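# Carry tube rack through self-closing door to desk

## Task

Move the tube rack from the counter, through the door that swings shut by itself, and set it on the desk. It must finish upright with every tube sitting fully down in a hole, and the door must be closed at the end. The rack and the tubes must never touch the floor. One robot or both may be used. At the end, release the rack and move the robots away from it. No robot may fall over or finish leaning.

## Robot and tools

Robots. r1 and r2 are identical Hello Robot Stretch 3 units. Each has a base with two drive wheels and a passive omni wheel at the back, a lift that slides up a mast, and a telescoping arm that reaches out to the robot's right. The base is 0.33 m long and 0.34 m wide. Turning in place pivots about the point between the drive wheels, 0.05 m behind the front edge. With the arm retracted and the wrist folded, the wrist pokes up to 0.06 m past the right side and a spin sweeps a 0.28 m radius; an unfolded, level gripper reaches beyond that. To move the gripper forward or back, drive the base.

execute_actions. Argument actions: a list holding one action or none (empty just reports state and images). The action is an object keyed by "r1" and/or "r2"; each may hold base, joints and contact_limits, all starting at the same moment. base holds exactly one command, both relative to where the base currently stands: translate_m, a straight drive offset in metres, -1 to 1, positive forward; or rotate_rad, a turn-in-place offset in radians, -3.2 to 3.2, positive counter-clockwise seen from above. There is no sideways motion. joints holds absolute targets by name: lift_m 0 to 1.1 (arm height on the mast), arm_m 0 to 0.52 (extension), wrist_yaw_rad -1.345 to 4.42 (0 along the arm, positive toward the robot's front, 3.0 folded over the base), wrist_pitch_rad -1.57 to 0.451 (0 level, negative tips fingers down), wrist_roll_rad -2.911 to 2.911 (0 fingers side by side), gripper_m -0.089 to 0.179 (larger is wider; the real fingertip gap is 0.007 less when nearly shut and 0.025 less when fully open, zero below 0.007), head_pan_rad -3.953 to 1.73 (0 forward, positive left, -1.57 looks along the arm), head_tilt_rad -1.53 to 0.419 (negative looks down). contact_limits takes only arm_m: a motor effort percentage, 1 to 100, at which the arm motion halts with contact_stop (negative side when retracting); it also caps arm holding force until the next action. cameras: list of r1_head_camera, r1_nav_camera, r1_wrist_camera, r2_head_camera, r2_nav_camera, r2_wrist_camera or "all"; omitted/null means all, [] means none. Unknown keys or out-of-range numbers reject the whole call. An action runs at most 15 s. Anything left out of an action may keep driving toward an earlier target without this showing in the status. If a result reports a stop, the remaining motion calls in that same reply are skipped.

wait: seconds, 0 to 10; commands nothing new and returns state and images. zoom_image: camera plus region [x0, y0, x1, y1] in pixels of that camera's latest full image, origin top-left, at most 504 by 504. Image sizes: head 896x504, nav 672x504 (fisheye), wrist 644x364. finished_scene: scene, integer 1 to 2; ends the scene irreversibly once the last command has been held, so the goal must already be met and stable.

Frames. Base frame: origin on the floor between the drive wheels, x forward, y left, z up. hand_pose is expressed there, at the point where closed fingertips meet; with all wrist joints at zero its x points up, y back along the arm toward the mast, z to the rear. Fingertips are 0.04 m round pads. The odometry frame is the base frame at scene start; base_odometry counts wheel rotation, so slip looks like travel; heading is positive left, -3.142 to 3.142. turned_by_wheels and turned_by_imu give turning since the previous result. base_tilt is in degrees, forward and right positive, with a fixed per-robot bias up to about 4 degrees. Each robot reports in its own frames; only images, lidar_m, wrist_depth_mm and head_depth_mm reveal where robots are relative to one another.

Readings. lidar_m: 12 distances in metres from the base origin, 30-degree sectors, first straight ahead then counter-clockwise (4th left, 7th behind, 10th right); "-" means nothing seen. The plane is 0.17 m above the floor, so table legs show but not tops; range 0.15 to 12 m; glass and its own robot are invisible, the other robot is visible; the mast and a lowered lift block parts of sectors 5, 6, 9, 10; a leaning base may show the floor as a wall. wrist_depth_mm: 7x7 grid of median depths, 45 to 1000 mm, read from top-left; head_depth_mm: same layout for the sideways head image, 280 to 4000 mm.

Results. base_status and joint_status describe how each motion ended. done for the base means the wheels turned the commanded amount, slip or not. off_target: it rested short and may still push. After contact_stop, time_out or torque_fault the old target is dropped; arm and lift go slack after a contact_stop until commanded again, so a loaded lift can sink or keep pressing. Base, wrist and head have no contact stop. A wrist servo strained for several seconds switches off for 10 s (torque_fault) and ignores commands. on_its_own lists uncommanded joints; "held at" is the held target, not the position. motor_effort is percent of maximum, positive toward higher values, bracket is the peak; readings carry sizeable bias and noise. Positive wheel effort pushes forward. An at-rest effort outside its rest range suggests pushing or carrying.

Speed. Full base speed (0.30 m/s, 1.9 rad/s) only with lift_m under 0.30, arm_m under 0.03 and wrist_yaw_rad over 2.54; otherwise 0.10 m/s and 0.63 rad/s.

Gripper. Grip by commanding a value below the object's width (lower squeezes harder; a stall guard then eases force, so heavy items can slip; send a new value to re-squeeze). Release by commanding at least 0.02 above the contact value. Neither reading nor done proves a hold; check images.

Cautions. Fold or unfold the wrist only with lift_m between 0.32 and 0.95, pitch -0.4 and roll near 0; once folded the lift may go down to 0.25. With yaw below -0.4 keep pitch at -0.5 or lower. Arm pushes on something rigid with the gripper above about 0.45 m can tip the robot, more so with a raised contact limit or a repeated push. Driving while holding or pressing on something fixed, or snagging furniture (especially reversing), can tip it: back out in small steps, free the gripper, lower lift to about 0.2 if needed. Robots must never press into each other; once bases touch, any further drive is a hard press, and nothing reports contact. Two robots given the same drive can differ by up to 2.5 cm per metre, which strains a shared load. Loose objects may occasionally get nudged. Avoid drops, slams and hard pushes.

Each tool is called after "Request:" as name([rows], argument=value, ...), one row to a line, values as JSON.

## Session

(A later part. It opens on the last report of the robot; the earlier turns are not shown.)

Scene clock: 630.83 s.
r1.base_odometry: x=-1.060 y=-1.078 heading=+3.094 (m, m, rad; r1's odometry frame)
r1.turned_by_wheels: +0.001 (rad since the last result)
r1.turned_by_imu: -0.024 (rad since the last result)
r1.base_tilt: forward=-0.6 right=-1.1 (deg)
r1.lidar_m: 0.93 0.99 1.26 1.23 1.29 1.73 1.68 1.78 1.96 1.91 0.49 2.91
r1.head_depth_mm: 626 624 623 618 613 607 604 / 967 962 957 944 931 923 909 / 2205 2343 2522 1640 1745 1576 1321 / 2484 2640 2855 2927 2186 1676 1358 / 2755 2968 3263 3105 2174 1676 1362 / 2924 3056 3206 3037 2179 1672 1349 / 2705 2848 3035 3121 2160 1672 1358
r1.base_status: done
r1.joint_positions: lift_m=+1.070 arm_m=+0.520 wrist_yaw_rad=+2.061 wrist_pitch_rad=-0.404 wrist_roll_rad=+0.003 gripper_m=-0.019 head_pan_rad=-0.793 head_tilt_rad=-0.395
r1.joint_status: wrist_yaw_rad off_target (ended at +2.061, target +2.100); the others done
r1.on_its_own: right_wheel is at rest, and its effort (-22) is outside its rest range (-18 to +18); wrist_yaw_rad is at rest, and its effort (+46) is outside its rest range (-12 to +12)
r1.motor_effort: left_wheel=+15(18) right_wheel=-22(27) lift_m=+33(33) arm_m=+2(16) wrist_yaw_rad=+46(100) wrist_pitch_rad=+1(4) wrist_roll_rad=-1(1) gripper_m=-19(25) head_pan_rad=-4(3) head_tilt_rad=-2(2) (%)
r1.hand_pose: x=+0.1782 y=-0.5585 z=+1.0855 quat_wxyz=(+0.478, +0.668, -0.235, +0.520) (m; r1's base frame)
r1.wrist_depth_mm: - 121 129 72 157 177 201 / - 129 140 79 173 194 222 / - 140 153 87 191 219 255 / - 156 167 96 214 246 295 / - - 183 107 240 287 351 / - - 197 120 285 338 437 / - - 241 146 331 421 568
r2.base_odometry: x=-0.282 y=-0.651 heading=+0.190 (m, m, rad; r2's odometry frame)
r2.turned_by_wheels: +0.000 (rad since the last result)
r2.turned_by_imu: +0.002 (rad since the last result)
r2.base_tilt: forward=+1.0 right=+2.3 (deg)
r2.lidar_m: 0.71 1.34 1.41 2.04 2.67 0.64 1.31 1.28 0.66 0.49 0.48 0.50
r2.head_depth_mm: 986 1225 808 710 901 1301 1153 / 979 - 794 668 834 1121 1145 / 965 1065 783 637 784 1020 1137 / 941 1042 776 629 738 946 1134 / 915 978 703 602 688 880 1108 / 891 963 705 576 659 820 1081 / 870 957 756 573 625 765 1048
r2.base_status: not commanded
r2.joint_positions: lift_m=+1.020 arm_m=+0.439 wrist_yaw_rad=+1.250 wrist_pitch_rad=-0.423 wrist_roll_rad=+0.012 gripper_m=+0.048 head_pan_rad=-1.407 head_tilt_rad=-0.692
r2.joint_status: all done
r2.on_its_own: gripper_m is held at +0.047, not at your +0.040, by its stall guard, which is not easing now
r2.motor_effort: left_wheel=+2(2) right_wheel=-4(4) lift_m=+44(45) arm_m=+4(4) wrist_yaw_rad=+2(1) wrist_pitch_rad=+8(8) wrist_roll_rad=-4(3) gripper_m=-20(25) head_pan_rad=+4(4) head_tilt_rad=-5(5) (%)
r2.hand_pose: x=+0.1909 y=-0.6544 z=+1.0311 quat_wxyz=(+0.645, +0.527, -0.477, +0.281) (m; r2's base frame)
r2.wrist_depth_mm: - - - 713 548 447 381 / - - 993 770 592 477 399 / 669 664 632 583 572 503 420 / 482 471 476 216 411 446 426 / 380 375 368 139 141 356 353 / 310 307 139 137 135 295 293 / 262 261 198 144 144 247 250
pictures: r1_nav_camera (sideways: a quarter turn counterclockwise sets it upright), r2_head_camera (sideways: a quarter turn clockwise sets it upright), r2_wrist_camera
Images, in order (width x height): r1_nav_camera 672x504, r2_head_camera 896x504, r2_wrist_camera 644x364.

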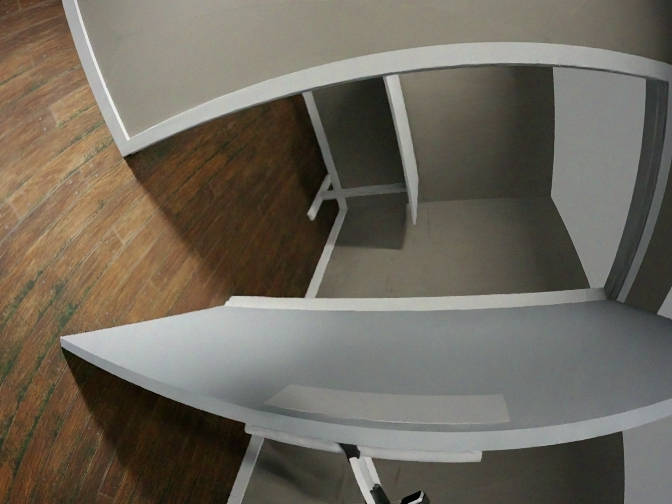

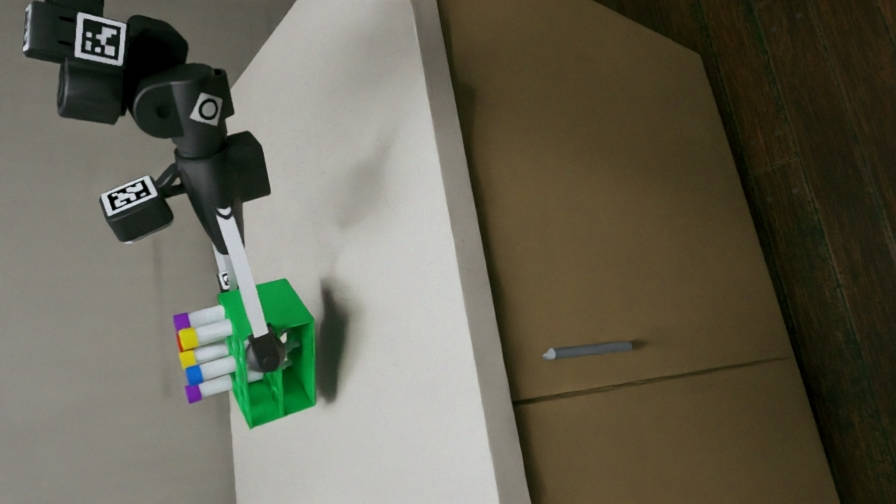

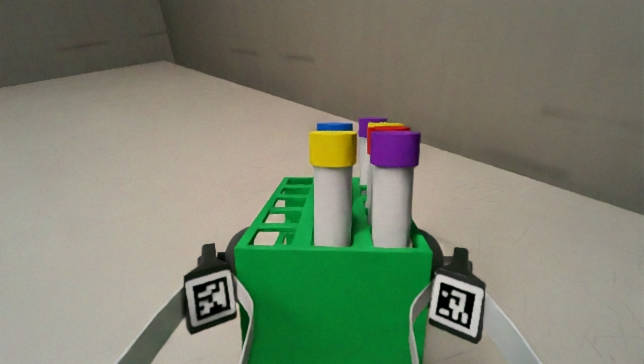

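Request:
execute_actions([
  {"r1":{"base":{"translate_m":0.025},"joints":{"wrist_yaw_rad":2.07}},"r2":{"joints":{"arm_m":0.25}}},
], cameras=["r2_head_camera"])

Scene clock: 649.60 s.
r1.base_odometry: x=-1.085 y=-1.077 heading=+3.095 (m, m, rad; r1's odometry frame)
r1.turned_by_wheels: +0.000 (rad since the last result)
r1.turned_by_imu: +0.001 (rad since the last result)
r1.base_tilt: forward=-0.6 right=-1.0 (deg)
r1.lidar_m: 0.91 0.97 1.39 1.22 1.28 1.74 1.71 1.81 1.96 1.92 0.47 2.91
r1.head_depth_mm: 637 630 624 614 605 596 587 / 1032 1013 997 973 955 933 909 / 2231 2388 2516 2640 1758 1625 1356 / 2488 2638 2863 2939 2185 1676 1359 / 2759 3025 3260 3101 2193 1673 1357 / 2892 3054 3199 3031 2179 1680 1359 / 2705 2833 3019 3082 2161 1659 1353
r1.base_status: done
r1.joint_positions: lift_m=+1.070 arm_m=+0.520 wrist_yaw_rad=+2.119 wrist_pitch_rad=-0.405 wrist_roll_rad=+0.002 gripper_m=-0.019 head_pan_rad=-0.793 head_tilt_rad=-0.395
r1.joint_status: wrist_yaw_rad off_target (ended at +2.119, target +2.070)
r1.on_its_own: wrist_yaw_rad is held at +2.118, not at your +2.070, by its stall guard, which is not easing now
r1.motor_effort: left_wheel=+3(14) right_wheel=-4(10) lift_m=+33(33) arm_m=+1(2) wrist_yaw_rad=-2(36) wrist_pitch_rad=+1(2) wrist_roll_rad=+0(0) gripper_m=-15(18) head_pan_rad=-4(4) head_tilt_rad=-2(3) (%)
r1.hand_pose: x=+0.1716 y=-0.5470 z=+1.0854 quat_wxyz=(+0.463, +0.674, -0.215, +0.534) (m; r1's base frame)
r1.wrist_depth_mm: - 124 127 73 153 165 181 / - 134 139 80 168 183 199 / - 145 152 87 185 202 225 / - 162 168 97 205 227 257 / - - 185 107 231 261 297 / - - 203 120 268 303 353 / - - 243 144 314 364 445
r2.base_odometry: x=-0.282 y=-0.651 heading=+0.190 (m, m, rad; r2's odometry frame)
r2.turned_by_wheels: +0.000 (rad since the last result)
r2.turned_by_imu: +0.001 (rad since the last result)
r2.base_tilt: forward=+1.0 right=+2.3 (deg)
r2.lidar_m: 0.71 1.33 1.42 2.04 2.68 0.65 1.31 1.28 0.66 0.49 0.48 0.50
r2.head_depth_mm: 1009 - 770 713 897 1312 1151 / 998 - 723 669 837 1121 1144 / 967 1072 - 638 786 1027 1140 / 938 1019 713 630 737 946 1134 / 918 1004 775 603 687 875 1104 / 894 986 482 557 661 819 1083 / 864 958 540 556 626 767 1047
r2.base_status: not commanded
r2.joint_positions: lift_m=+1.020 arm_m=+0.250 wrist_yaw_rad=+1.250 wrist_pitch_rad=-0.424 wrist_roll_rad=+0.012 gripper_m=+0.048 head_pan_rad=-1.407 head_tilt_rad=-0.692
r2.joint_status: all done
r2.on_its_own: gripper_m is held at +0.047, not at your +0.040, by its stall guard, which is not easing now
r2.motor_effort: left_wheel=+3(3) right_wheel=-4(4) lift_m=+44(44) arm_m=-4(5) wrist_yaw_rad=+1(1) wrist_pitch_rad=+8(8) wrist_roll_rad=-3(3) gripper_m=-21(20) head_pan_rad=+4(4) head_tilt_rad=-6(5) (%)
r2.hand_pose: x=+0.1909 y=-0.4659 z=+1.0310 quat_wxyz=(+0.645, +0.527, -0.477, +0.281) (m; r2's base frame)
r2.wrist_depth_mm: - - - 950 727 603 504 / - - - 926 800 645 527 / - 654 644 586 575 606 551 / - 502 473 214 159 448 440 / - 418 368 139 142 356 351 / - - 139 138 135 298 293 / - - 201 145 144 246 250
pictures: r2_head_camera (sideways: a quarter turn clockwise sets it upright)
Images, in order (width x height): r2_head_camera 896x504.

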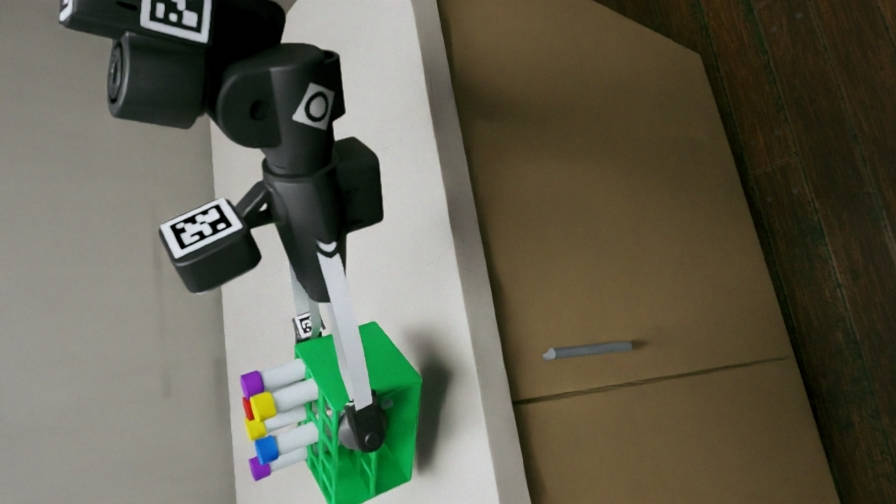

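Request:
execute_actions([
  {"r1":{"base":{"translate_m":-0.155},"joints":{"wrist_yaw_rad":1.57,"arm_m":0.52}},"r2":{"joints":{"arm_m":0.0,"head_pan_rad":-0.9,"head_tilt_rad":-0.9}}},
], cameras=["r1_nav_camera","r2_head_camera","r1_wrist_camera"])

Scene clock: 772.93 s.
r1.base_odometry: x=-0.931 y=-1.084 heading=+3.096 (m, m, rad; r1's odometry frame)
r1.turned_by_wheels: +0.002 (rad since the last result)
r1.turned_by_imu: -0.023 (rad since the last result)
r1.base_tilt: forward=+1.7 right=-1.0 (deg)
r1.lidar_m: 1.06 1.13 1.27 0.74 0.60 1.60 1.56 1.64 1.97 1.91 0.60 2.80
r1.head_depth_mm: 688 700 712 724 735 743 756 / 880 901 919 937 955 971 992 / 1226 1257 1292 1325 1364 1397 1304 / 2382 2576 2753 2792 2013 1636 1334 / 2677 2898 3124 2894 2065 1618 1326 / 2934 3154 3394 2873 2062 1615 1319 / 2805 2974 3205 2850 2060 1597 1309
r1.base_status: done
r1.joint_positions: lift_m=+1.070 arm_m=+0.520 wrist_yaw_rad=+1.506 wrist_pitch_rad=-0.361 wrist_roll_rad=+0.001 gripper_m=-0.019 head_pan_rad=-0.793 head_tilt_rad=-0.395
r1.joint_status: wrist_yaw_rad off_target (ended at +1.506, target +1.570); the others done
r1.on_its_own: wrist_yaw_rad is held at +1.525, not at your +1.570, by its stall guard, which is not easing now; left_wheel is at rest, and its effort (+28) is outside its rest range (-18 to +18); right_wheel is at rest, and its effort (-39) is outside its rest range (-18 to +18); wrist_yaw_rad is at rest, and its effort (+22) is outside its rest range (-12 to +12)
r1.motor_effort: left_wheel=+28(42) right_wheel=-39(55) lift_m=+32(33) arm_m=-2(5) wrist_yaw_rad=+22(100) wrist_pitch_rad=-13(14) wrist_roll_rad=+1(1) gripper_m=-17(24) head_pan_rad=-4(4) head_tilt_rad=-3(2) (%)
r1.hand_pose: x=+0.2094 y=-0.6800 z=+1.0955 quat_wxyz=(+0.594, +0.568, -0.421, +0.383) (m; r1's base frame)
r1.wrist_depth_mm: 92 107 134 74 384 836 871 / 96 111 141 80 457 957 937 / 99 115 155 88 559 - - / 102 121 166 98 695 - - / 105 127 172 108 - - - / 110 133 168 120 - - - / 115 138 222 150 - - -
r2.base_odometry: x=-0.282 y=-0.651 heading=+0.190 (m, m, rad; r2's odometry frame)
r2.turned_by_wheels: +0.000 (rad since the last result)
r2.turned_by_imu: +0.001 (rad since the last result)
r2.base_tilt: forward=+1.0 right=+2.3 (deg)
r2.lidar_m: 0.71 1.33 1.41 2.04 0.60 0.76 1.31 1.28 0.66 0.49 0.48 0.50
r2.head_depth_mm: 892 728 - - - 1190 1089 / 892 723 - - - 1199 1093 / 905 714 589 639 956 1201 1085 / 916 710 320 340 965 1217 1095 / 932 703 341 331 996 1221 1078 / 924 697 575 788 1053 1209 1070 / 913 689 606 794 1118 1198 1062
r2.base_status: not commanded
r2.joint_positions: lift_m=+1.020 arm_m=+0.003 wrist_yaw_rad=+1.250 wrist_pitch_rad=-0.424 wrist_roll_rad=+0.012 gripper_m=+0.048 head_pan_rad=-0.907 head_tilt_rad=-0.889
r2.joint_status: all done
joint sent to its limit — the command would take r2.arm_m past its lower limit, so that joint was sent only as far as its limit.
r2.on_its_own: gripper_m is held at +0.047, not at your +0.040, by its stall guard, which is not easing now
r2.motor_effort: left_wheel=+3(2) right_wheel=-4(4) lift_m=+44(44) arm_m=-4(5) wrist_yaw_rad=+0(1) wrist_pitch_rad=+8(8) wrist_roll_rad=-4(3) gripper_m=-20(20) head_pan_rad=+4(39) head_tilt_rad=-7(29) (%)
r2.hand_pose: x=+0.1909 y=-0.2186 z=+1.0310 quat_wxyz=(+0.645, +0.527, -0.477, +0.281) (m; r2's base frame)
r2.wrist_depth_mm: 997 - - - 983 798 658 / - - - 971 955 820 708 / - - 711 593 586 618 598 / - - 748 215 140 453 445 / - - 880 139 142 359 357 / - - 139 138 135 309 296 / - - - 144 145 333 266
pictures: r1_nav_camera (sideways: a quarter turn counterclockwise sets it upright), r1_wrist_camera, r2_head_camera (sideways: a quarter turn clockwise sets it upright)
Images, in order (width x height): r1_nav_camera 672x504, r1_wrist_camera 644x364, r2_head_camera 896x504.

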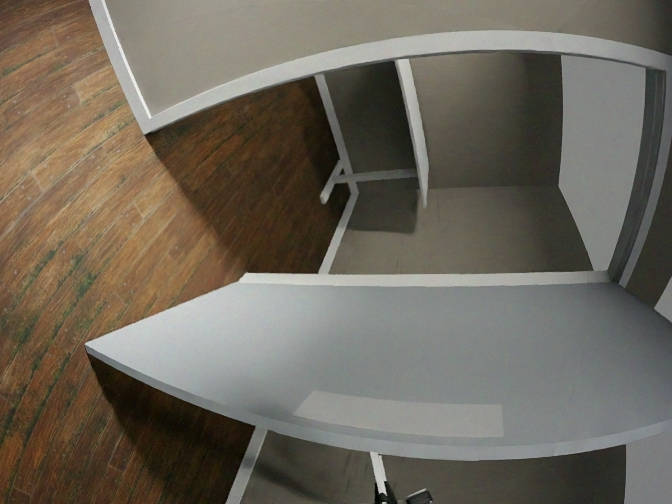

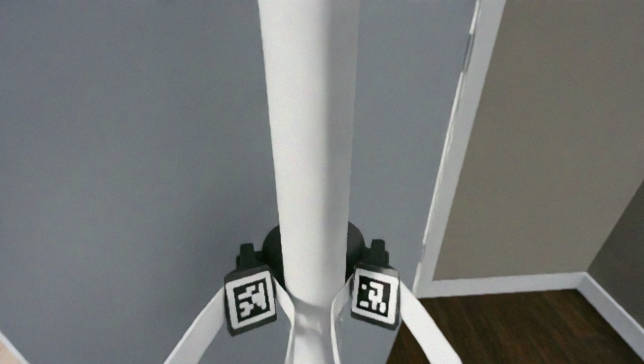

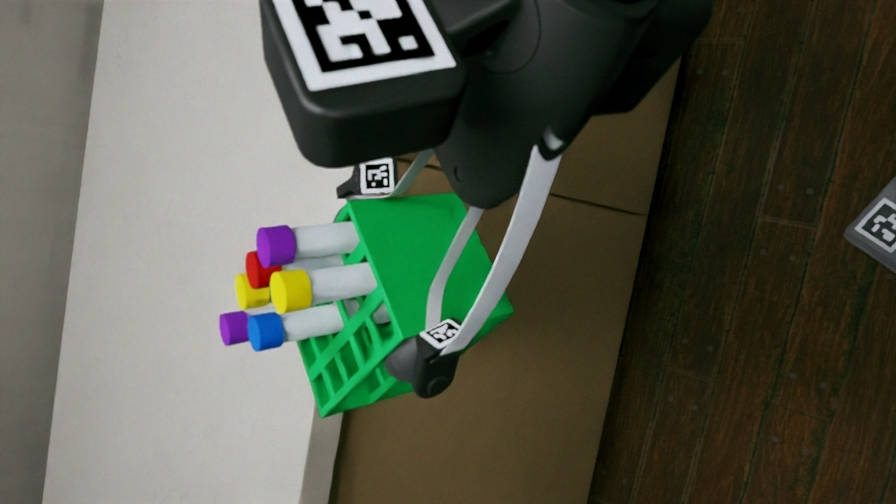

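Request:
execute_actions([
  {"r1":{"base":{"translate_m":0.03},"joints":{"wrist_yaw_rad":1.5}},"r2":{"joints":{"wrist_yaw_rad":2.4,"lift_m":0.95}}},
], cameras=["r2_head_camera","r2_wrist_camera"])

Scene clock: 780.43 s.
r1.base_odometry: x=-0.961 y=-1.083 heading=+3.098 (m, m, rad; r1's odometry frame)
r1.turned_by_wheels: +0.002 (rad since the last result)
r1.turned_by_imu: +0.002 (rad since the last result)
r1.base_tilt: forward=+0.0 right=-1.0 (deg)
r1.lidar_m: 1.03 1.10 1.27 0.75 0.62 1.63 1.58 1.66 1.96 1.91 0.59 2.83
r1.head_depth_mm: 687 703 721 738 752 769 783 / 876 900 930 954 983 1010 1045 / 1209 1255 1311 1353 1420 1470 1318 / 2412 2592 2778 2873 2065 1659 1353 / 2675 2909 3149 3041 2141 1659 1345 / 2952 3157 3411 3042 2157 1658 1344 / 2844 2963 3145 3023 2139 1648 1344
r1.base_status: done
r1.joint_positions: lift_m=+1.070 arm_m=+0.520 wrist_yaw_rad=+1.484 wrist_pitch_rad=-0.382 wrist_roll_rad=+0.001 gripper_m=-0.019 head_pan_rad=-0.793 head_tilt_rad=-0.395
r1.joint_status: all done
r1.on_its_own: left_wheel is at rest, and its effort (+32) is outside its rest range (-18 to +18); right_wheel is at rest, and its effort (-43) is outside its rest range (-18 to +18); wrist_yaw_rad is at rest, and its effort (+20) is outside its rest range (-12 to +12)
r1.motor_effort: left_wheel=+32(39) right_wheel=-43(44) lift_m=+32(33) arm_m=-2(1) wrist_yaw_rad=+20(23) wrist_pitch_rad=-6(13) wrist_roll_rad=+1(1) gripper_m=-18(18) head_pan_rad=-4(4) head_tilt_rad=-3(2) (%)
r1.hand_pose: x=+0.2065 y=-0.6851 z=+1.0905 quat_wxyz=(+0.603, +0.568, -0.421, +0.370) (m; r1's base frame)
r1.wrist_depth_mm: 92 107 135 74 429 875 893 / 95 111 143 81 499 953 992 / 99 115 157 89 615 - - / 102 121 168 99 787 - - / 104 125 173 109 - - - / 108 131 168 121 - - - / 113 137 222 150 - - -
r2.base_odometry: x=-0.282 y=-0.651 heading=+0.191 (m, m, rad; r2's odometry frame)
r2.turned_by_wheels: +0.000 (rad since the last result)
r2.turned_by_imu: +0.001 (rad since the last result)
r2.base_tilt: forward=+1.1 right=+2.3 (deg)
r2.lidar_m: 0.71 1.33 1.41 2.03 0.61 0.74 1.31 1.28 0.65 0.49 0.48 0.51
r2.head_depth_mm: 886 728 580 627 874 1044 1067 / 890 721 575 648 863 1075 - / 915 714 572 677 902 - - / 912 710 581 704 948 - - / 930 703 585 734 992 1209 1080 / 932 697 594 760 1060 1213 1055 / 915 692 605 792 1116 1229 289
r2.base_status: not commanded
r2.joint_positions: lift_m=+0.950 arm_m=+0.003 wrist_yaw_rad=+2.398 wrist_pitch_rad=-0.424 wrist_roll_rad=+0.012 gripper_m=+0.048 head_pan_rad=-0.907 head_tilt_rad=-0.889
r2.joint_status: all done
r2.on_its_own: gripper_m is held at +0.047, not at your +0.040, by its stall guard, which is not easing now
r2.motor_effort: left_wheel=+3(3) right_wheel=-4(4) lift_m=+24(39) arm_m=-4(4) wrist_yaw_rad=+2(3) wrist_pitch_rad=+8(8) wrist_roll_rad=-3(3) gripper_m=-20(21) head_pan_rad=+4(4) head_tilt_rad=-7(8) (%)
r2.hand_pose: x=+0.1301 y=+0.0166 z=+0.9617 quat_wxyz=(+0.389, +0.701, -0.114, +0.586) (m; r2's base frame)
r2.wrist_depth_mm: - - - - - - - / - - - - - - 913 / - - - - - - 884 / - - - 193 - - 834 / - - - 140 140 - 791 / - - 139 137 135 - 733 / - - - 144 144 - 706
pictures: r2_head_camera (sideways: a quarter turn clockwise sets it upright), r2_wrist_camera
Images, in order (width x height): r2_head_camera 896x504, r2_wrist_camera 644x364.

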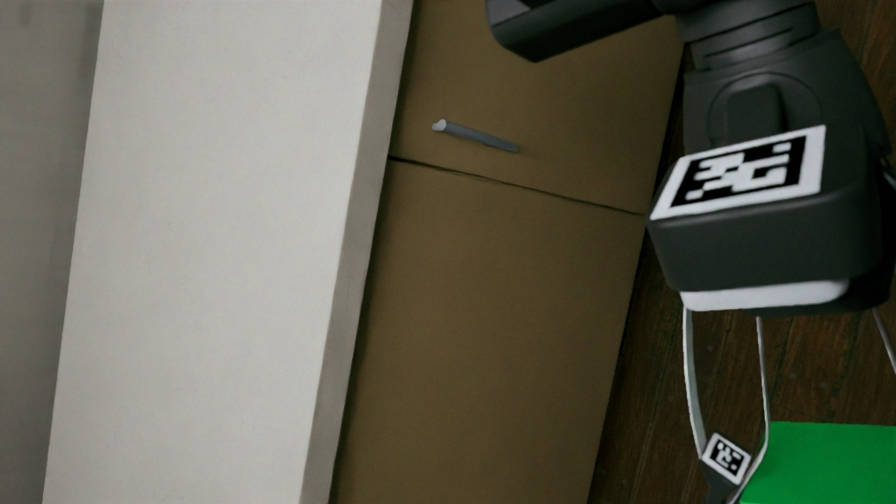

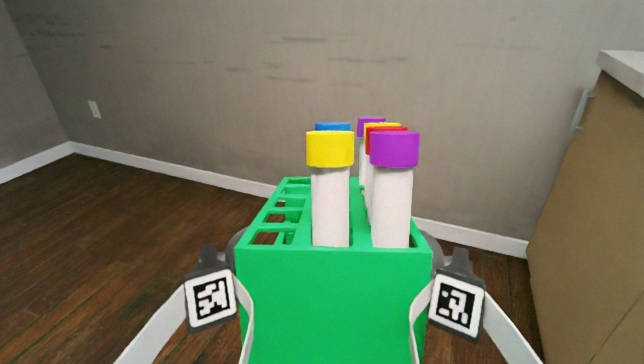

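Request:
execute_actions([
  {"r1":{"base":{"rotate_rad":0.04}},"r2":{"base":{"translate_m":-0.6},"joints":{"head_pan_rad":-3.14,"head_tilt_rad":-0.5}}},
], cameras=["r2_head_camera","r2_nav_camera"])

Scene clock: 798.80 s.
r1.base_odometry: x=-0.961 y=-1.083 heading=+3.138 (m, m, rad; r1's odometry frame)
r1.turned_by_wheels: +0.040 (rad since the last result)
r1.turned_by_imu: +0.043 (rad since the last result)
r1.base_tilt: forward=-0.6 right=-1.0 (deg)
r1.lidar_m: 1.03 0.42 0.44 1.23 1.30 1.61 1.58 1.69 1.95 1.92 0.58 2.97
r1.head_depth_mm: 710 722 735 747 757 766 775 / 950 971 992 1012 1036 1054 1075 / 1340 1429 1515 1593 1635 1568 1356 / 2529 2705 2912 2941 2187 1675 1363 / 2845 3094 3376 3111 2167 1671 1350 / 2998 3116 3305 3094 2178 1670 1354 / 2791 2919 3116 3059 2171 1664 1353
r1.base_status: done
r1.joint_positions: lift_m=+1.070 arm_m=+0.520 wrist_yaw_rad=+1.512 wrist_pitch_rad=-0.399 wrist_roll_rad=+0.003 gripper_m=-0.019 head_pan_rad=-0.793 head_tilt_rad=-0.397
r1.joint_status: not commanded
r1.on_its_own: wrist_yaw_rad is at rest, and its effort (-15) is outside its rest range (-12 to +12)
r1.motor_effort: left_wheel=+3(34) right_wheel=-5(40) lift_m=+33(33) arm_m=-1(2) wrist_yaw_rad=-15(38) wrist_pitch_rad=-1(6) wrist_roll_rad=+0(1) gripper_m=-15(17) head_pan_rad=-5(5) head_tilt_rad=-1(3) (%)
r1.hand_pose: x=+0.2050 y=-0.6784 z=+1.0868 quat_wxyz=(+0.600, +0.578, -0.409, +0.373) (m; r1's base frame)
r1.wrist_depth_mm: 96 110 125 74 334 809 829 / 99 115 137 80 383 908 927 / 102 120 146 87 445 - 987 / 106 125 161 97 538 - - / 111 132 168 108 728 - - / 116 139 172 118 - - - / 123 144 227 267 - - -
r2.base_odometry: x=-0.871 y=-0.765 heading=+0.191 (m, m, rad; r2's odometry frame)
r2.turned_by_wheels: +0.000 (rad since the last result)
r2.turned_by_imu: -0.002 (rad since the last result)
r2.base_tilt: forward=+1.0 right=+2.3 (deg)
r2.lidar_m: 1.12 1.87 0.49 0.52 1.23 1.45 0.76 0.74 0.79 1.13 0.76 0.79
r2.head_depth_mm: 2815 2851 3031 2785 - - - / 726 817 3359 2749 - - - / 698 771 860 956 - - - / 663 732 814 908 - 1210 - / 636 695 767 857 972 1107 - / 606 661 728 808 909 1025 - / 580 633 689 762 851 956 -
r2.base_status: done
r2.joint_positions: lift_m=+0.950 arm_m=+0.003 wrist_yaw_rad=+2.399 wrist_pitch_rad=-0.424 wrist_roll_rad=+0.012 gripper_m=+0.048 head_pan_rad=-3.133 head_tilt_rad=-0.507
r2.joint_status: all done
r2.on_its_own: gripper_m is held at +0.047, not at your +0.040, by its stall guard, which is not easing now
r2.motor_effort: left_wheel=+3(4) right_wheel=-4(10) lift_m=+24(23) arm_m=-4(4) wrist_yaw_rad=+2(2) wrist_pitch_rad=+8(8) wrist_roll_rad=-4(4) gripper_m=-21(20) head_pan_rad=-4(57) head_tilt_rad=+5(37) (%)
r2.hand_pose: x=+0.1300 y=+0.0166 z=+0.9617 quat_wxyz=(+0.389, +0.701, -0.114, +0.586) (m; r2's base frame)
r2.wrist_depth_mm: - - - - - - - / - - - - - - - / - - - - - - - / - - - 193 - - - / - - - 139 141 - - / - - 139 137 135 - - / - - 474 144 144 - -
pictures: r2_head_camera (sideways: a quarter turn clockwise sets it upright), r2_nav_camera (sideways: a quarter turn counterclockwise sets it upright)
Images, in order (width x height): r2_head_camera 896x504, r2_nav_camera 672x504.

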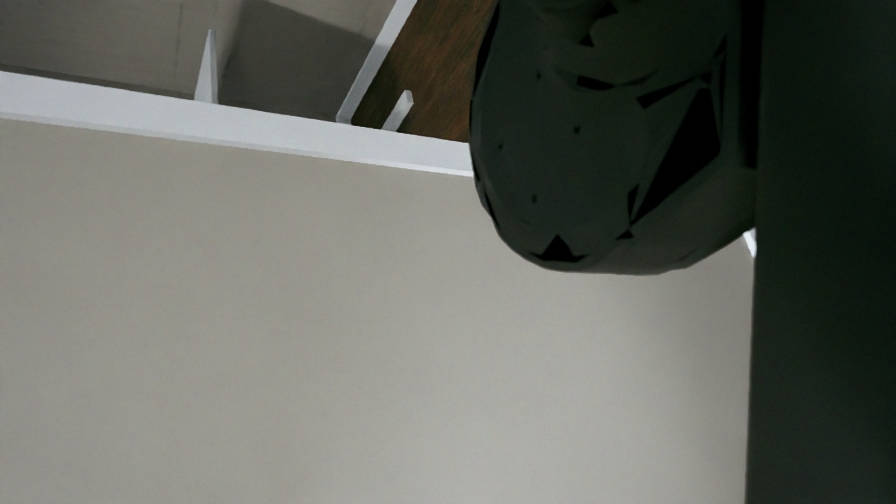

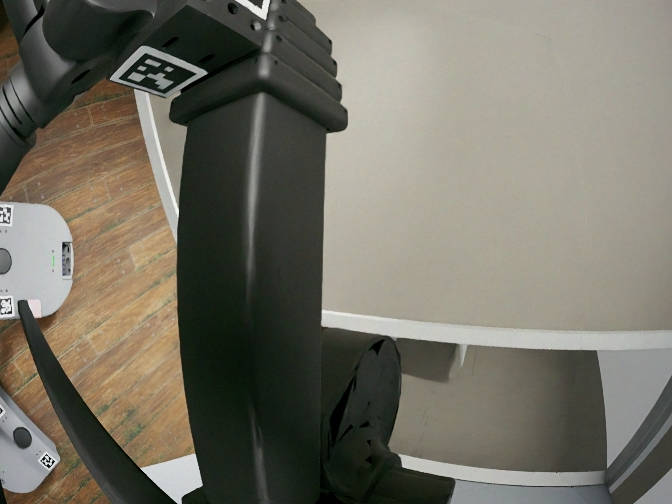

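Request:
execute_actions([
  {"r2":{"base":{"translate_m":-0.4}}},
], cameras=["r2_nav_camera"])

Scene clock: 814.87 s.
r1.base_odometry: x=-0.961 y=-1.083 heading=+3.138 (m, m, rad; r1's odometry frame)
r1.turned_by_wheels: +0.000 (rad since the last result)
r1.turned_by_imu: +0.001 (rad since the last result)
r1.base_tilt: forward=-0.6 right=-1.1 (deg)
r1.lidar_m: 0.65 0.68 1.26 1.23 1.30 1.61 1.58 1.68 1.95 1.91 0.58 2.97
r1.head_depth_mm: 708 722 733 747 756 765 775 / 953 970 994 1020 1033 1056 1072 / 1341 1431 1514 1594 1630 1582 1358 / 2526 2710 2881 2950 2177 1672 1359 / 2833 3053 3402 3108 2167 1672 1350 / 2982 3121 3340 3102 2168 1664 1354 / 2796 2934 3175 3087 2179 1667 1354
r1.base_status: not commanded
r1.joint_positions: lift_m=+1.070 arm_m=+0.520 wrist_yaw_rad=+1.512 wrist_pitch_rad=-0.399 wrist_roll_rad=+0.003 gripper_m=-0.019 head_pan_rad=-0.793 head_tilt_rad=-0.397
r1.joint_status: not commanded
r1.on_its_own: wrist_yaw_rad is at rest, and its effort (-14) is outside its rest range (-12 to +12)
r1.motor_effort: left_wheel=+4(4) right_wheel=-5(4) lift_m=+32(33) arm_m=-1(0) wrist_yaw_rad=-14(15) wrist_pitch_rad=-1(1) wrist_roll_rad=+0(0) gripper_m=-15(15) head_pan_rad=-4(4) head_tilt_rad=-1(1) (%)
r1.hand_pose: x=+0.2050 y=-0.6784 z=+1.0868 quat_wxyz=(+0.600, +0.578, -0.409, +0.373) (m; r1's base frame)
r1.wrist_depth_mm: 96 110 126 74 330 808 861 / 100 114 137 80 378 909 901 / 102 120 147 88 438 989 976 / 106 126 161 97 540 - - / 111 132 169 107 705 - - / 116 140 171 118 - - - / 124 144 227 267 - - -
r2.base_odometry: x=-1.264 y=-0.840 heading=+0.191 (m, m, rad; r2's odometry frame)
r2.turned_by_wheels: +0.000 (rad since the last result)
r2.turned_by_imu: -0.001 (rad since the last result)
r2.base_tilt: forward=+1.0 right=+2.3 (deg)
r2.lidar_m: 1.39 0.73 0.68 0.93 1.01 0.52 0.40 0.39 0.41 0.59 0.99 0.99
r2.head_depth_mm: 385 424 475 2421 - - - / 368 409 460 510 - - - / 349 386 430 479 - - - / 332 365 405 454 - 606 - / 316 347 383 428 483 552 - / 303 330 363 402 452 510 - / 291 315 344 380 424 477 -
r2.base_status: done
r2.joint_positions: lift_m=+0.950 arm_m=+0.003 wrist_yaw_rad=+2.399 wrist_pitch_rad=-0.424 wrist_roll_rad=+0.012 gripper_m=+0.048 head_pan_rad=-3.133 head_tilt_rad=-0.507
r2.joint_status: not commanded
r2.on_its_own: gripper_m is held at +0.047, not at your +0.040, by its stall guard, which is not easing now
r2.motor_effort: left_wheel=+3(4) right_wheel=-4(10) lift_m=+24(24) arm_m=-4(4) wrist_yaw_rad=+2(2) wrist_pitch_rad=+8(8) wrist_roll_rad=-3(3) gripper_m=-20(21) head_pan_rad=-5(5) head_tilt_rad=+4(4) (%)
r2.hand_pose: x=+0.1300 y=+0.0166 z=+0.9617 quat_wxyz=(+0.389, +0.701, -0.114, +0.586) (m; r2's base frame)
r2.wrist_depth_mm: - - - - - - - / - - - - - - - / - - - 795 - - - / 857 - - 215 - - - / 916 - - 139 141 - - / 1000 - 139 137 134 - - / - - - 144 145 - -
pictures: r2_nav_camera (sideways: a quarter turn counterclockwise sets it upright)
Images, in order (width x height): r2_nav_camera 672x504.

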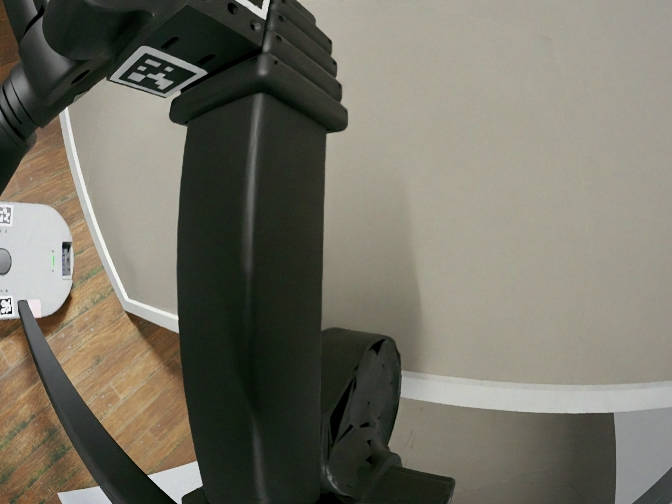

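Request:
execute_actions([
  {"r2":{"base":{"rotate_rad":-1.08}}},
], cameras=["r2_nav_camera","r2_head_camera"])

Scene clock: 822.53 s.
r1.base_odometry: x=-0.961 y=-1.083 heading=+3.138 (m, m, rad; r1's odometry frame)
r1.turned_by_wheels: +0.000 (rad since the last result)
r1.turned_by_imu: +0.001 (rad since the last result)
r1.base_tilt: forward=-0.6 right=-1.0 (deg)
r1.lidar_m: 1.03 0.55 1.26 1.23 1.30 1.60 1.58 1.68 1.95 1.91 0.58 2.98
r1.head_depth_mm: 709 722 735 745 757 767 777 / 950 973 990 1017 1036 1056 1074 / 1339 1435 1508 1588 1632 1559 1361 / 2502 2696 2910 2938 2177 1672 1357 / 2849 3038 3342 3104 2180 1665 1360 / 2973 3097 3327 3061 2167 1677 1355 / 2777 2931 3119 3076 2172 1664 1352
r1.base_status: not commanded
r1.joint_positions: lift_m=+1.070 arm_m=+0.520 wrist_yaw_rad=+1.512 wrist_pitch_rad=-0.399 wrist_roll_rad=+0.003 gripper_m=-0.019 head_pan_rad=-0.793 head_tilt_rad=-0.397
r1.joint_status: not commanded
r1.on_its_own: wrist_yaw_rad is at rest, and its effort (-15) is outside its rest range (-12 to +12)
r1.motor_effort: left_wheel=+3(4) right_wheel=-5(4) lift_m=+33(33) arm_m=-1(0) wrist_yaw_rad=-15(15) wrist_pitch_rad=-1(1) wrist_roll_rad=+0(0) gripper_m=-15(16) head_pan_rad=-4(4) head_tilt_rad=-2(2) (%)
r1.hand_pose: x=+0.2050 y=-0.6784 z=+1.0868 quat_wxyz=(+0.600, +0.578, -0.409, +0.373) (m; r1's base frame)
r1.wrist_depth_mm: 96 110 126 74 327 797 833 / 100 114 137 80 381 891 895 / 102 120 146 87 451 968 972 / 107 126 161 97 530 - - / 111 132 169 107 732 - - / 117 140 171 117 - - - / 123 145 226 265 - - -
r2.base_odometry: x=-1.264 y=-0.840 heading=-0.889 (m, m, rad; r2's odometry frame)
r2.turned_by_wheels: -1.080 (rad since the last result)
r2.turned_by_imu: -1.070 (rad since the last result)
r2.base_tilt: forward=+1.0 right=+2.2 (deg)
r2.lidar_m: 1.04 0.99 1.34 0.73 2.33 0.93 1.00 0.52 0.40 0.39 0.41 0.56
r2.head_depth_mm: 766 820 888 955 - - - / 815 876 956 1022 - - - / 867 944 1030 1111 - - - / 935 1021 1125 1241 - 1454 - / 1009 1105 1226 1369 1557 1513 - / 1095 1210 1359 1528 1712 1504 - / 1202 1341 2165 2349 1850 1497 -
r2.base_status: done
r2.joint_positions: lift_m=+0.950 arm_m=+0.003 wrist_yaw_rad=+2.399 wrist_pitch_rad=-0.424 wrist_roll_rad=+0.012 gripper_m=+0.048 head_pan_rad=-3.133 head_tilt_rad=-0.507
r2.joint_status: not commanded
r2.on_its_own: gripper_m is held at +0.047, not at your +0.040, by its stall guard, which is not easing now
r2.motor_effort: left_wheel=+3(7) right_wheel=-4(8) lift_m=+24(24) arm_m=-4(4) wrist_yaw_rad=+2(4) wrist_pitch_rad=+8(8) wrist_roll_rad=-3(4) gripper_m=-20(21) head_pan_rad=-5(4) head_tilt_rad=+4(4) (%)
r2.hand_pose: x=+0.1300 y=+0.0166 z=+0.9617 quat_wxyz=(+0.389, +0.701, -0.114, +0.586) (m; r2's base frame)
r2.wrist_depth_mm: - - - - - - - / - - - - - 896 - / - - - - - - - / - - - 216 - - - / - - - 139 141 - - / - - 139 137 135 - - / - - - 144 144 - -
pictures: r2_head_camera (sideways: a quarter turn clockwise sets it upright), r2_nav_camera (sideways: a quarter turn counterclockwise sets it upright)
Images, in order (width x height): r2_head_camera 896x504, r2_nav_camera 672x504.

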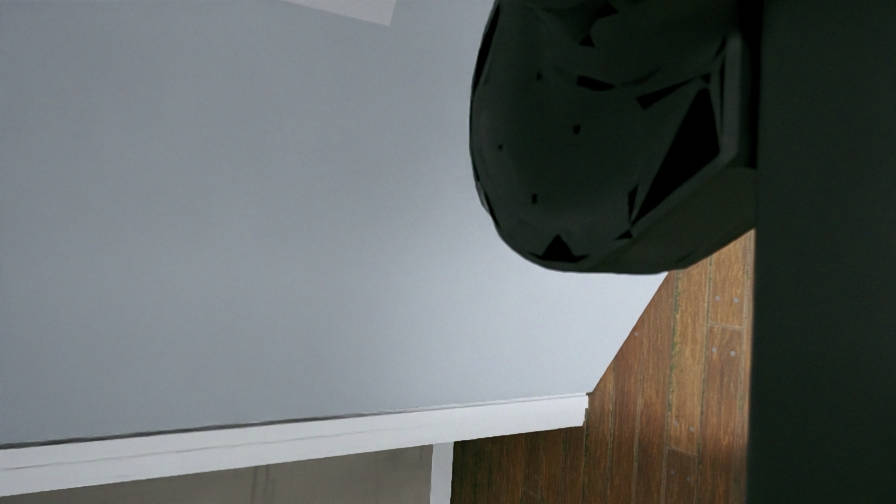

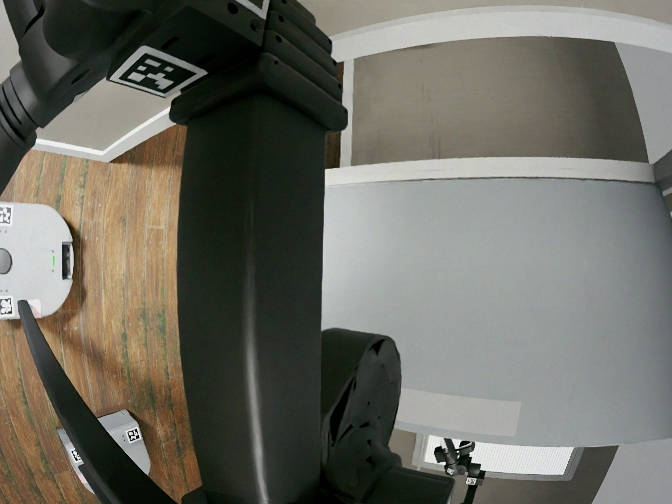

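Request:
execute_actions([
  {"r2":{"base":{"translate_m":-0.65}}},
], cameras=["r2_nav_camera"])

Scene clock: 836.07 s.
r1.base_odometry: x=-0.961 y=-1.083 heading=+3.138 (m, m, rad; r1's odometry frame)
r1.turned_by_wheels: +0.000 (rad since the last result)
r1.turned_by_imu: +0.002 (rad since the last result)
r1.base_tilt: forward=-0.6 right=-1.0 (deg)
r1.lidar_m: 1.03 1.12 1.26 1.23 1.29 1.61 1.58 1.68 1.95 1.92 0.58 0.66
r1.head_depth_mm: 711 722 733 744 755 767 776 / 949 972 993 1010 1040 1053 1073 / 1340 1357 1245 1591 1634 1561 1366 / 541 589 607 697 769 853 964 / 487 3040 759 3115 2181 1679 1192 / 543 620 848 3050 2183 1669 1286 / 2777 2832 809 756 665 1676 1349
r1.base_status: not commanded
r1.joint_positions: lift_m=+1.070 arm_m=+0.520 wrist_yaw_rad=+1.512 wrist_pitch_rad=-0.399 wrist_roll_rad=+0.003 gripper_m=-0.019 head_pan_rad=-0.793 head_tilt_rad=-0.397
r1.joint_status: not commanded
r1.on_its_own: wrist_yaw_rad is at rest, and its effort (-14) is outside its rest range (-12 to +12)
r1.motor_effort: left_wheel=+4(4) right_wheel=-5(4) lift_m=+32(33) arm_m=-1(1) wrist_yaw_rad=-14(15) wrist_pitch_rad=-1(1) wrist_roll_rad=+0(0) gripper_m=-15(16) head_pan_rad=-4(4) head_tilt_rad=-2(2) (%)
r1.hand_pose: x=+0.2050 y=-0.6784 z=+1.0868 quat_wxyz=(+0.600, +0.578, -0.409, +0.373) (m; r1's base frame)
r1.wrist_depth_mm: 96 110 126 74 333 834 865 / 100 115 137 80 378 916 947 / 102 120 146 88 441 - - / 106 126 160 97 543 - - / 111 132 169 107 696 - - / 116 139 172 117 - - - / 123 146 228 263 - - -
r2.base_odometry: x=-1.674 y=-0.336 heading=-0.889 (m, m, rad; r2's odometry frame)
r2.turned_by_wheels: +0.000 (rad since the last result)
r2.turned_by_imu: -0.002 (rad since the last result)
r2.base_tilt: forward=+1.1 right=+2.3 (deg)
r2.lidar_m: 1.58 1.65 0.72 2.25 0.41 0.40 0.43 0.63 2.25 2.01 0.43 0.54
r2.head_depth_mm: 315 338 364 392 - - - / 335 362 392 422 - - - / 358 388 423 459 - - - / 384 419 460 509 - 677 - / 413 454 503 563 642 737 - / 450 497 558 632 731 858 - / 491 551 622 715 848 1027 -
r2.base_status: done
r2.joint_positions: lift_m=+0.950 arm_m=+0.003 wrist_yaw_rad=+2.399 wrist_pitch_rad=-0.424 wrist_roll_rad=+0.012 gripper_m=+0.048 head_pan_rad=-3.133 head_tilt_rad=-0.507
r2.joint_status: not commanded
r2.on_its_own: gripper_m is held at +0.047, not at your +0.040, by its stall guard, which is not easing now
r2.motor_effort: left_wheel=+3(3) right_wheel=-4(10) lift_m=+24(24) arm_m=-3(4) wrist_yaw_rad=+2(1) wrist_pitch_rad=+8(8) wrist_roll_rad=-3(4) gripper_m=-21(22) head_pan_rad=-5(5) head_tilt_rad=+4(4) (%)
r2.hand_pose: x=+0.1300 y=+0.0166 z=+0.9617 quat_wxyz=(+0.389, +0.701, -0.114, +0.586) (m; r2's base frame)
r2.wrist_depth_mm: - - - - - - - / - - - - - - - / - - - - - - - / - - - 215 - - - / - - - 139 141 - - / - - 139 137 135 - - / - - - 143 144 - -
pictures: r2_nav_camera (sideways: a quarter turn counterclockwise sets it upright)
Images, in order (width x height): r2_nav_camera 672x504.

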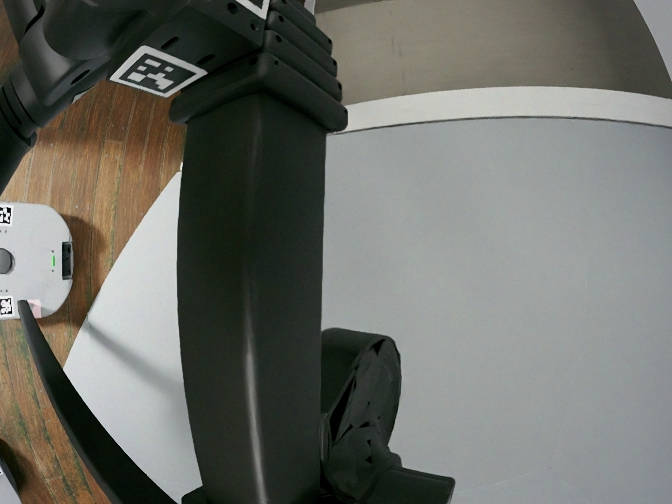

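Request:
execute_actions([
  {"r2":{"base":{"translate_m":-0.05},"joints":{"head_pan_rad":0.0,"head_tilt_rad":-0.3}}},
], cameras=[])

Request:
execute_actions([
  {"r2":{"base":{"rotate_rad":-1.7}}},
], cameras=["r2_nav_camera","r2_head_camera"])

Scene clock: 854.87 s.
r1.base_odometry: x=-0.961 y=-1.083 heading=+3.138 (m, m, rad; r1's odometry frame)
r1.turned_by_wheels: +0.000 (rad since the last result)
r1.turned_by_imu: +0.001 (rad since the last result)
r1.base_tilt: forward=-0.6 right=-1.0 (deg)
r1.lidar_m: 1.03 1.12 1.26 1.23 1.30 1.61 1.58 1.68 1.95 1.91 0.58 0.71
r1.head_depth_mm: 708 722 735 745 755 766 775 / 947 968 984 1014 1030 1053 1074 / 1266 1218 676 1594 1637 1570 1318 / 532 622 643 734 809 900 1099 / 553 2911 3248 3116 2177 1678 1194 / 2863 663 837 2753 2004 1671 1322 / 2780 2928 3056 785 658 1665 1356
r1.base_status: not commanded
r1.joint_positions: lift_m=+1.070 arm_m=+0.520 wrist_yaw_rad=+1.512 wrist_pitch_rad=-0.399 wrist_roll_rad=+0.003 gripper_m=-0.019 head_pan_rad=-0.793 head_tilt_rad=-0.397
r1.joint_status: not commanded
r1.on_its_own: wrist_yaw_rad is at rest, and its effort (-15) is outside its rest range (-12 to +12)
r1.motor_effort: left_wheel=+4(4) right_wheel=-5(4) lift_m=+33(32) arm_m=-1(0) wrist_yaw_rad=-15(14) wrist_pitch_rad=-1(1) wrist_roll_rad=+0(0) gripper_m=-16(15) head_pan_rad=-4(4) head_tilt_rad=-1(2) (%)
r1.hand_pose: x=+0.2050 y=-0.6784 z=+1.0868 quat_wxyz=(+0.600, +0.578, -0.409, +0.373) (m; r1's base frame)
r1.wrist_depth_mm: 96 110 125 74 330 790 825 / 100 114 137 80 382 903 915 / 102 120 147 88 442 - 996 / 106 125 161 97 544 - - / 111 132 169 108 712 - - / 116 139 172 117 - - - / 123 144 227 264 - - -
r2.base_odometry: x=-1.705 y=-0.297 heading=-0.889 (m, m, rad; r2's odometry frame)
r2.turned_by_wheels: +0.000 (rad since the last result)
r2.turned_by_imu: +0.001 (rad since the last result)
r2.base_tilt: forward=+1.0 right=+2.3 (deg)
r2.lidar_m: 1.58 1.70 0.75 0.47 0.37 0.36 0.38 0.57 2.18 2.01 0.46 0.54
r2.head_depth_mm: 1095 1068 1043 1019 989 965 935 / 1701 1631 1565 1500 1442 1384 1310 / 1873 1996 2149 2244 2315 1819 1423 / 1883 2005 2116 2260 2390 1813 1414 / 1889 2027 2124 2244 2383 1821 1407 / 1897 2018 2124 1673 1784 1783 1397 / 1899 2006 2100 1639 1771 1772 1391
r2.base_status: done
r2.joint_positions: lift_m=+0.950 arm_m=+0.003 wrist_yaw_rad=+2.399 wrist_pitch_rad=-0.424 wrist_roll_rad=+0.012 gripper_m=+0.048 head_pan_rad=-0.007 head_tilt_rad=-0.310
r2.joint_status: all done
r2.on_its_own: gripper_m is held at +0.047, not at your +0.040, by its stall guard, which is not easing now
r2.motor_effort: left_wheel=+3(5) right_wheel=-4(11) lift_m=+24(23) arm_m=-4(4) wrist_yaw_rad=+0(3) wrist_pitch_rad=+8(8) wrist_roll_rad=-3(4) gripper_m=-21(21) head_pan_rad=+4(58) head_tilt_rad=+6(28) (%)
r2.hand_pose: x=+0.1300 y=+0.0167 z=+0.9617 quat_wxyz=(+0.389, +0.702, -0.114, +0.586) (m; r2's base frame)
r2.wrist_depth_mm: - - - - - - - / - - - - - - - / - - - - - - - / - - - 194 - - - / - - - 139 140 - - / - - 138 137 135 - - / - - - 144 145 - -
pictures: none
No camera images: the call's "cameras" was empty. Leave "cameras" out to get every camera's image.

Scene clock: 858.50 s.
r1.base_odometry: x=-0.961 y=-1.083 heading=+3.138 (m, m, rad; r1's odometry frame)
r1.turned_by_wheels: +0.000 (rad since the last result)
r1.turned_by_imu: +0.001 (rad since the last result)
r1.base_tilt: forward=-0.6 right=-1.1 (deg)
r1.lidar_m: 1.04 1.11 1.26 1.23 1.29 1.60 1.58 1.68 1.95 1.91 0.58 0.65
r1.head_depth_mm: 709 722 733 744 754 767 776 / 949 973 998 1012 1035 1053 1076 / 1340 1433 1365 1590 1628 1570 1358 / 2533 2699 675 2901 2169 1671 1317 / 2826 2866 573 2907 2191 1668 1359 / 626 649 487 889 2088 811 1255 / 507 547 510 656 2072 1663 1358
r1.base_status: not commanded
r1.joint_positions: lift_m=+1.070 arm_m=+0.520 wrist_yaw_rad=+1.512 wrist_pitch_rad=-0.399 wrist_roll_rad=+0.003 gripper_m=-0.019 head_pan_rad=-0.793 head_tilt_rad=-0.397
r1.joint_status: not commanded
r1.on_its_own: wrist_yaw_rad is at rest, and its effort (-15) is outside its rest range (-12 to +12)
r1.motor_effort: left_wheel=+4(4) right_wheel=-5(4) lift_m=+33(32) arm_m=+0(0) wrist_yaw_rad=-15(15) wrist_pitch_rad=+0(1) wrist_roll_rad=+0(0) gripper_m=-15(16) head_pan_rad=-5(4) head_tilt_rad=-2(2) (%)
r1.hand_pose: x=+0.2050 y=-0.6784 z=+1.0868 quat_wxyz=(+0.600, +0.578, -0.409, +0.373) (m; r1's base frame)
r1.wrist_depth_mm: 96 110 126 74 328 815 852 / 100 115 137 80 376 889 907 / 102 120 147 87 449 959 962 / 106 126 161 97 528 - - / 111 131 169 108 693 - - / 116 140 171 118 - - - / 123 144 227 263 - - -
r2.base_odometry: x=-1.705 y=-0.297 heading=-2.589 (m, m, rad; r2's odometry frame)
r2.turned_by_wheels: -1.700 (rad since the last result)
r2.turned_by_imu: -1.686 (rad since the last result)
r2.base_tilt: forward=+1.0 right=+2.3 (deg)
r2.lidar_m: 2.01 0.46 0.46 1.03 1.67 0.75 2.25 0.38 0.36 0.37 0.49 1.93
r2.head_depth_mm: 2213 2357 2459 2641 2427 1849 1448 / 2173 2327 2432 2658 2578 1828 1436 / 2128 2286 2369 2619 2518 1830 1434 / 2115 2272 2345 2579 2486 1824 1416 / 2087 2213 2331 2508 2481 1804 1413 / 2087 2182 2270 2494 2247 1784 1402 / 2041 2154 2287 2438 2400 1759 1396
r2.base_status: done
r2.joint_positions: lift_m=+0.950 arm_m=+0.003 wrist_yaw_rad=+2.399 wrist_pitch_rad=-0.424 wrist_roll_rad=+0.012 gripper_m=+0.048 head_pan_rad=-0.007 head_tilt_rad=-0.310
r2.joint_status: not commanded
r2.on_its_own: gripper_m is held at +0.047, not at your +0.040, by its stall guard, which is not easing now
r2.motor_effort: left_wheel=+3(7) right_wheel=-4(10) lift_m=+23(24) arm_m=-4(4) wrist_yaw_rad=+2(2) wrist_pitch_rad=+8(8) wrist_roll_rad=-4(4) gripper_m=-20(21) head_pan_rad=+4(4) head_tilt_rad=+6(6) (%)
r2.hand_pose: x=+0.1300 y=+0.0167 z=+0.9617 quat_wxyz=(+0.389, +0.702, -0.114, +0.586) (m; r2's base frame)
r2.wrist_depth_mm: - 803 535 473 - - - / - 938 603 514 - - - / - - 692 518 - - - / - - 794 193 - - - / - - 896 139 141 - - / - - 139 137 135 - - / - - - 144 144 - -
pictures: r2_head_camera (sideways: a quarter turn clockwise sets it upright), r2_nav_camera (sideways: a quarter turn counterclockwise sets it upright)
Images, in order (width x height): r2_head_camera 896x504, r2_nav_camera 672x504.

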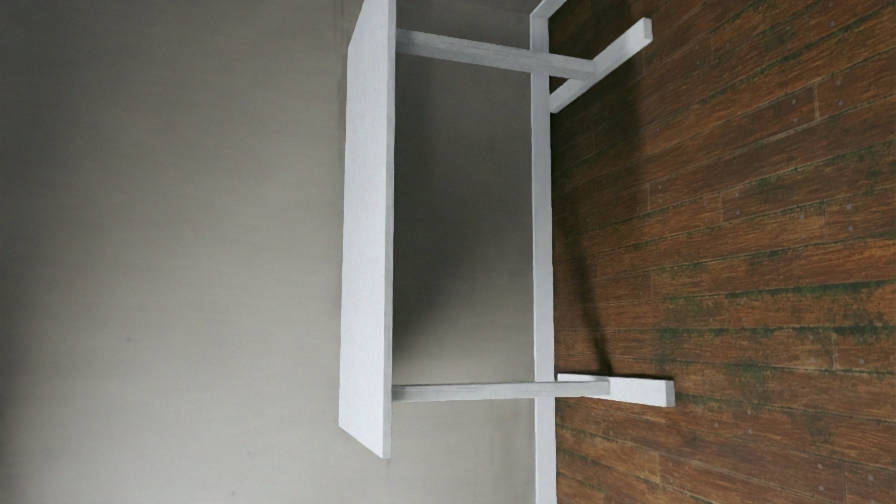

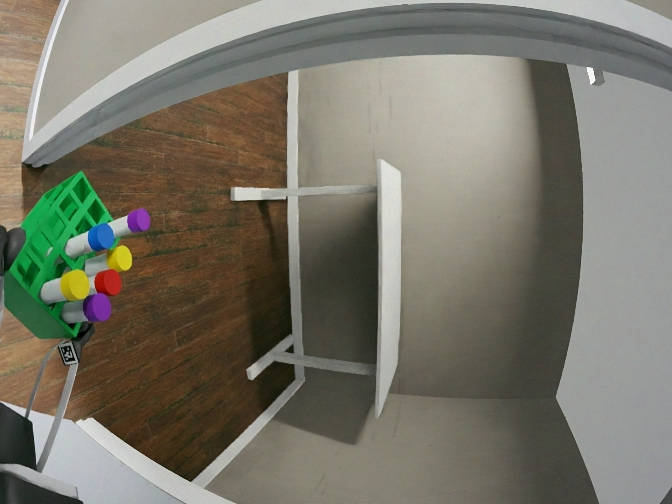

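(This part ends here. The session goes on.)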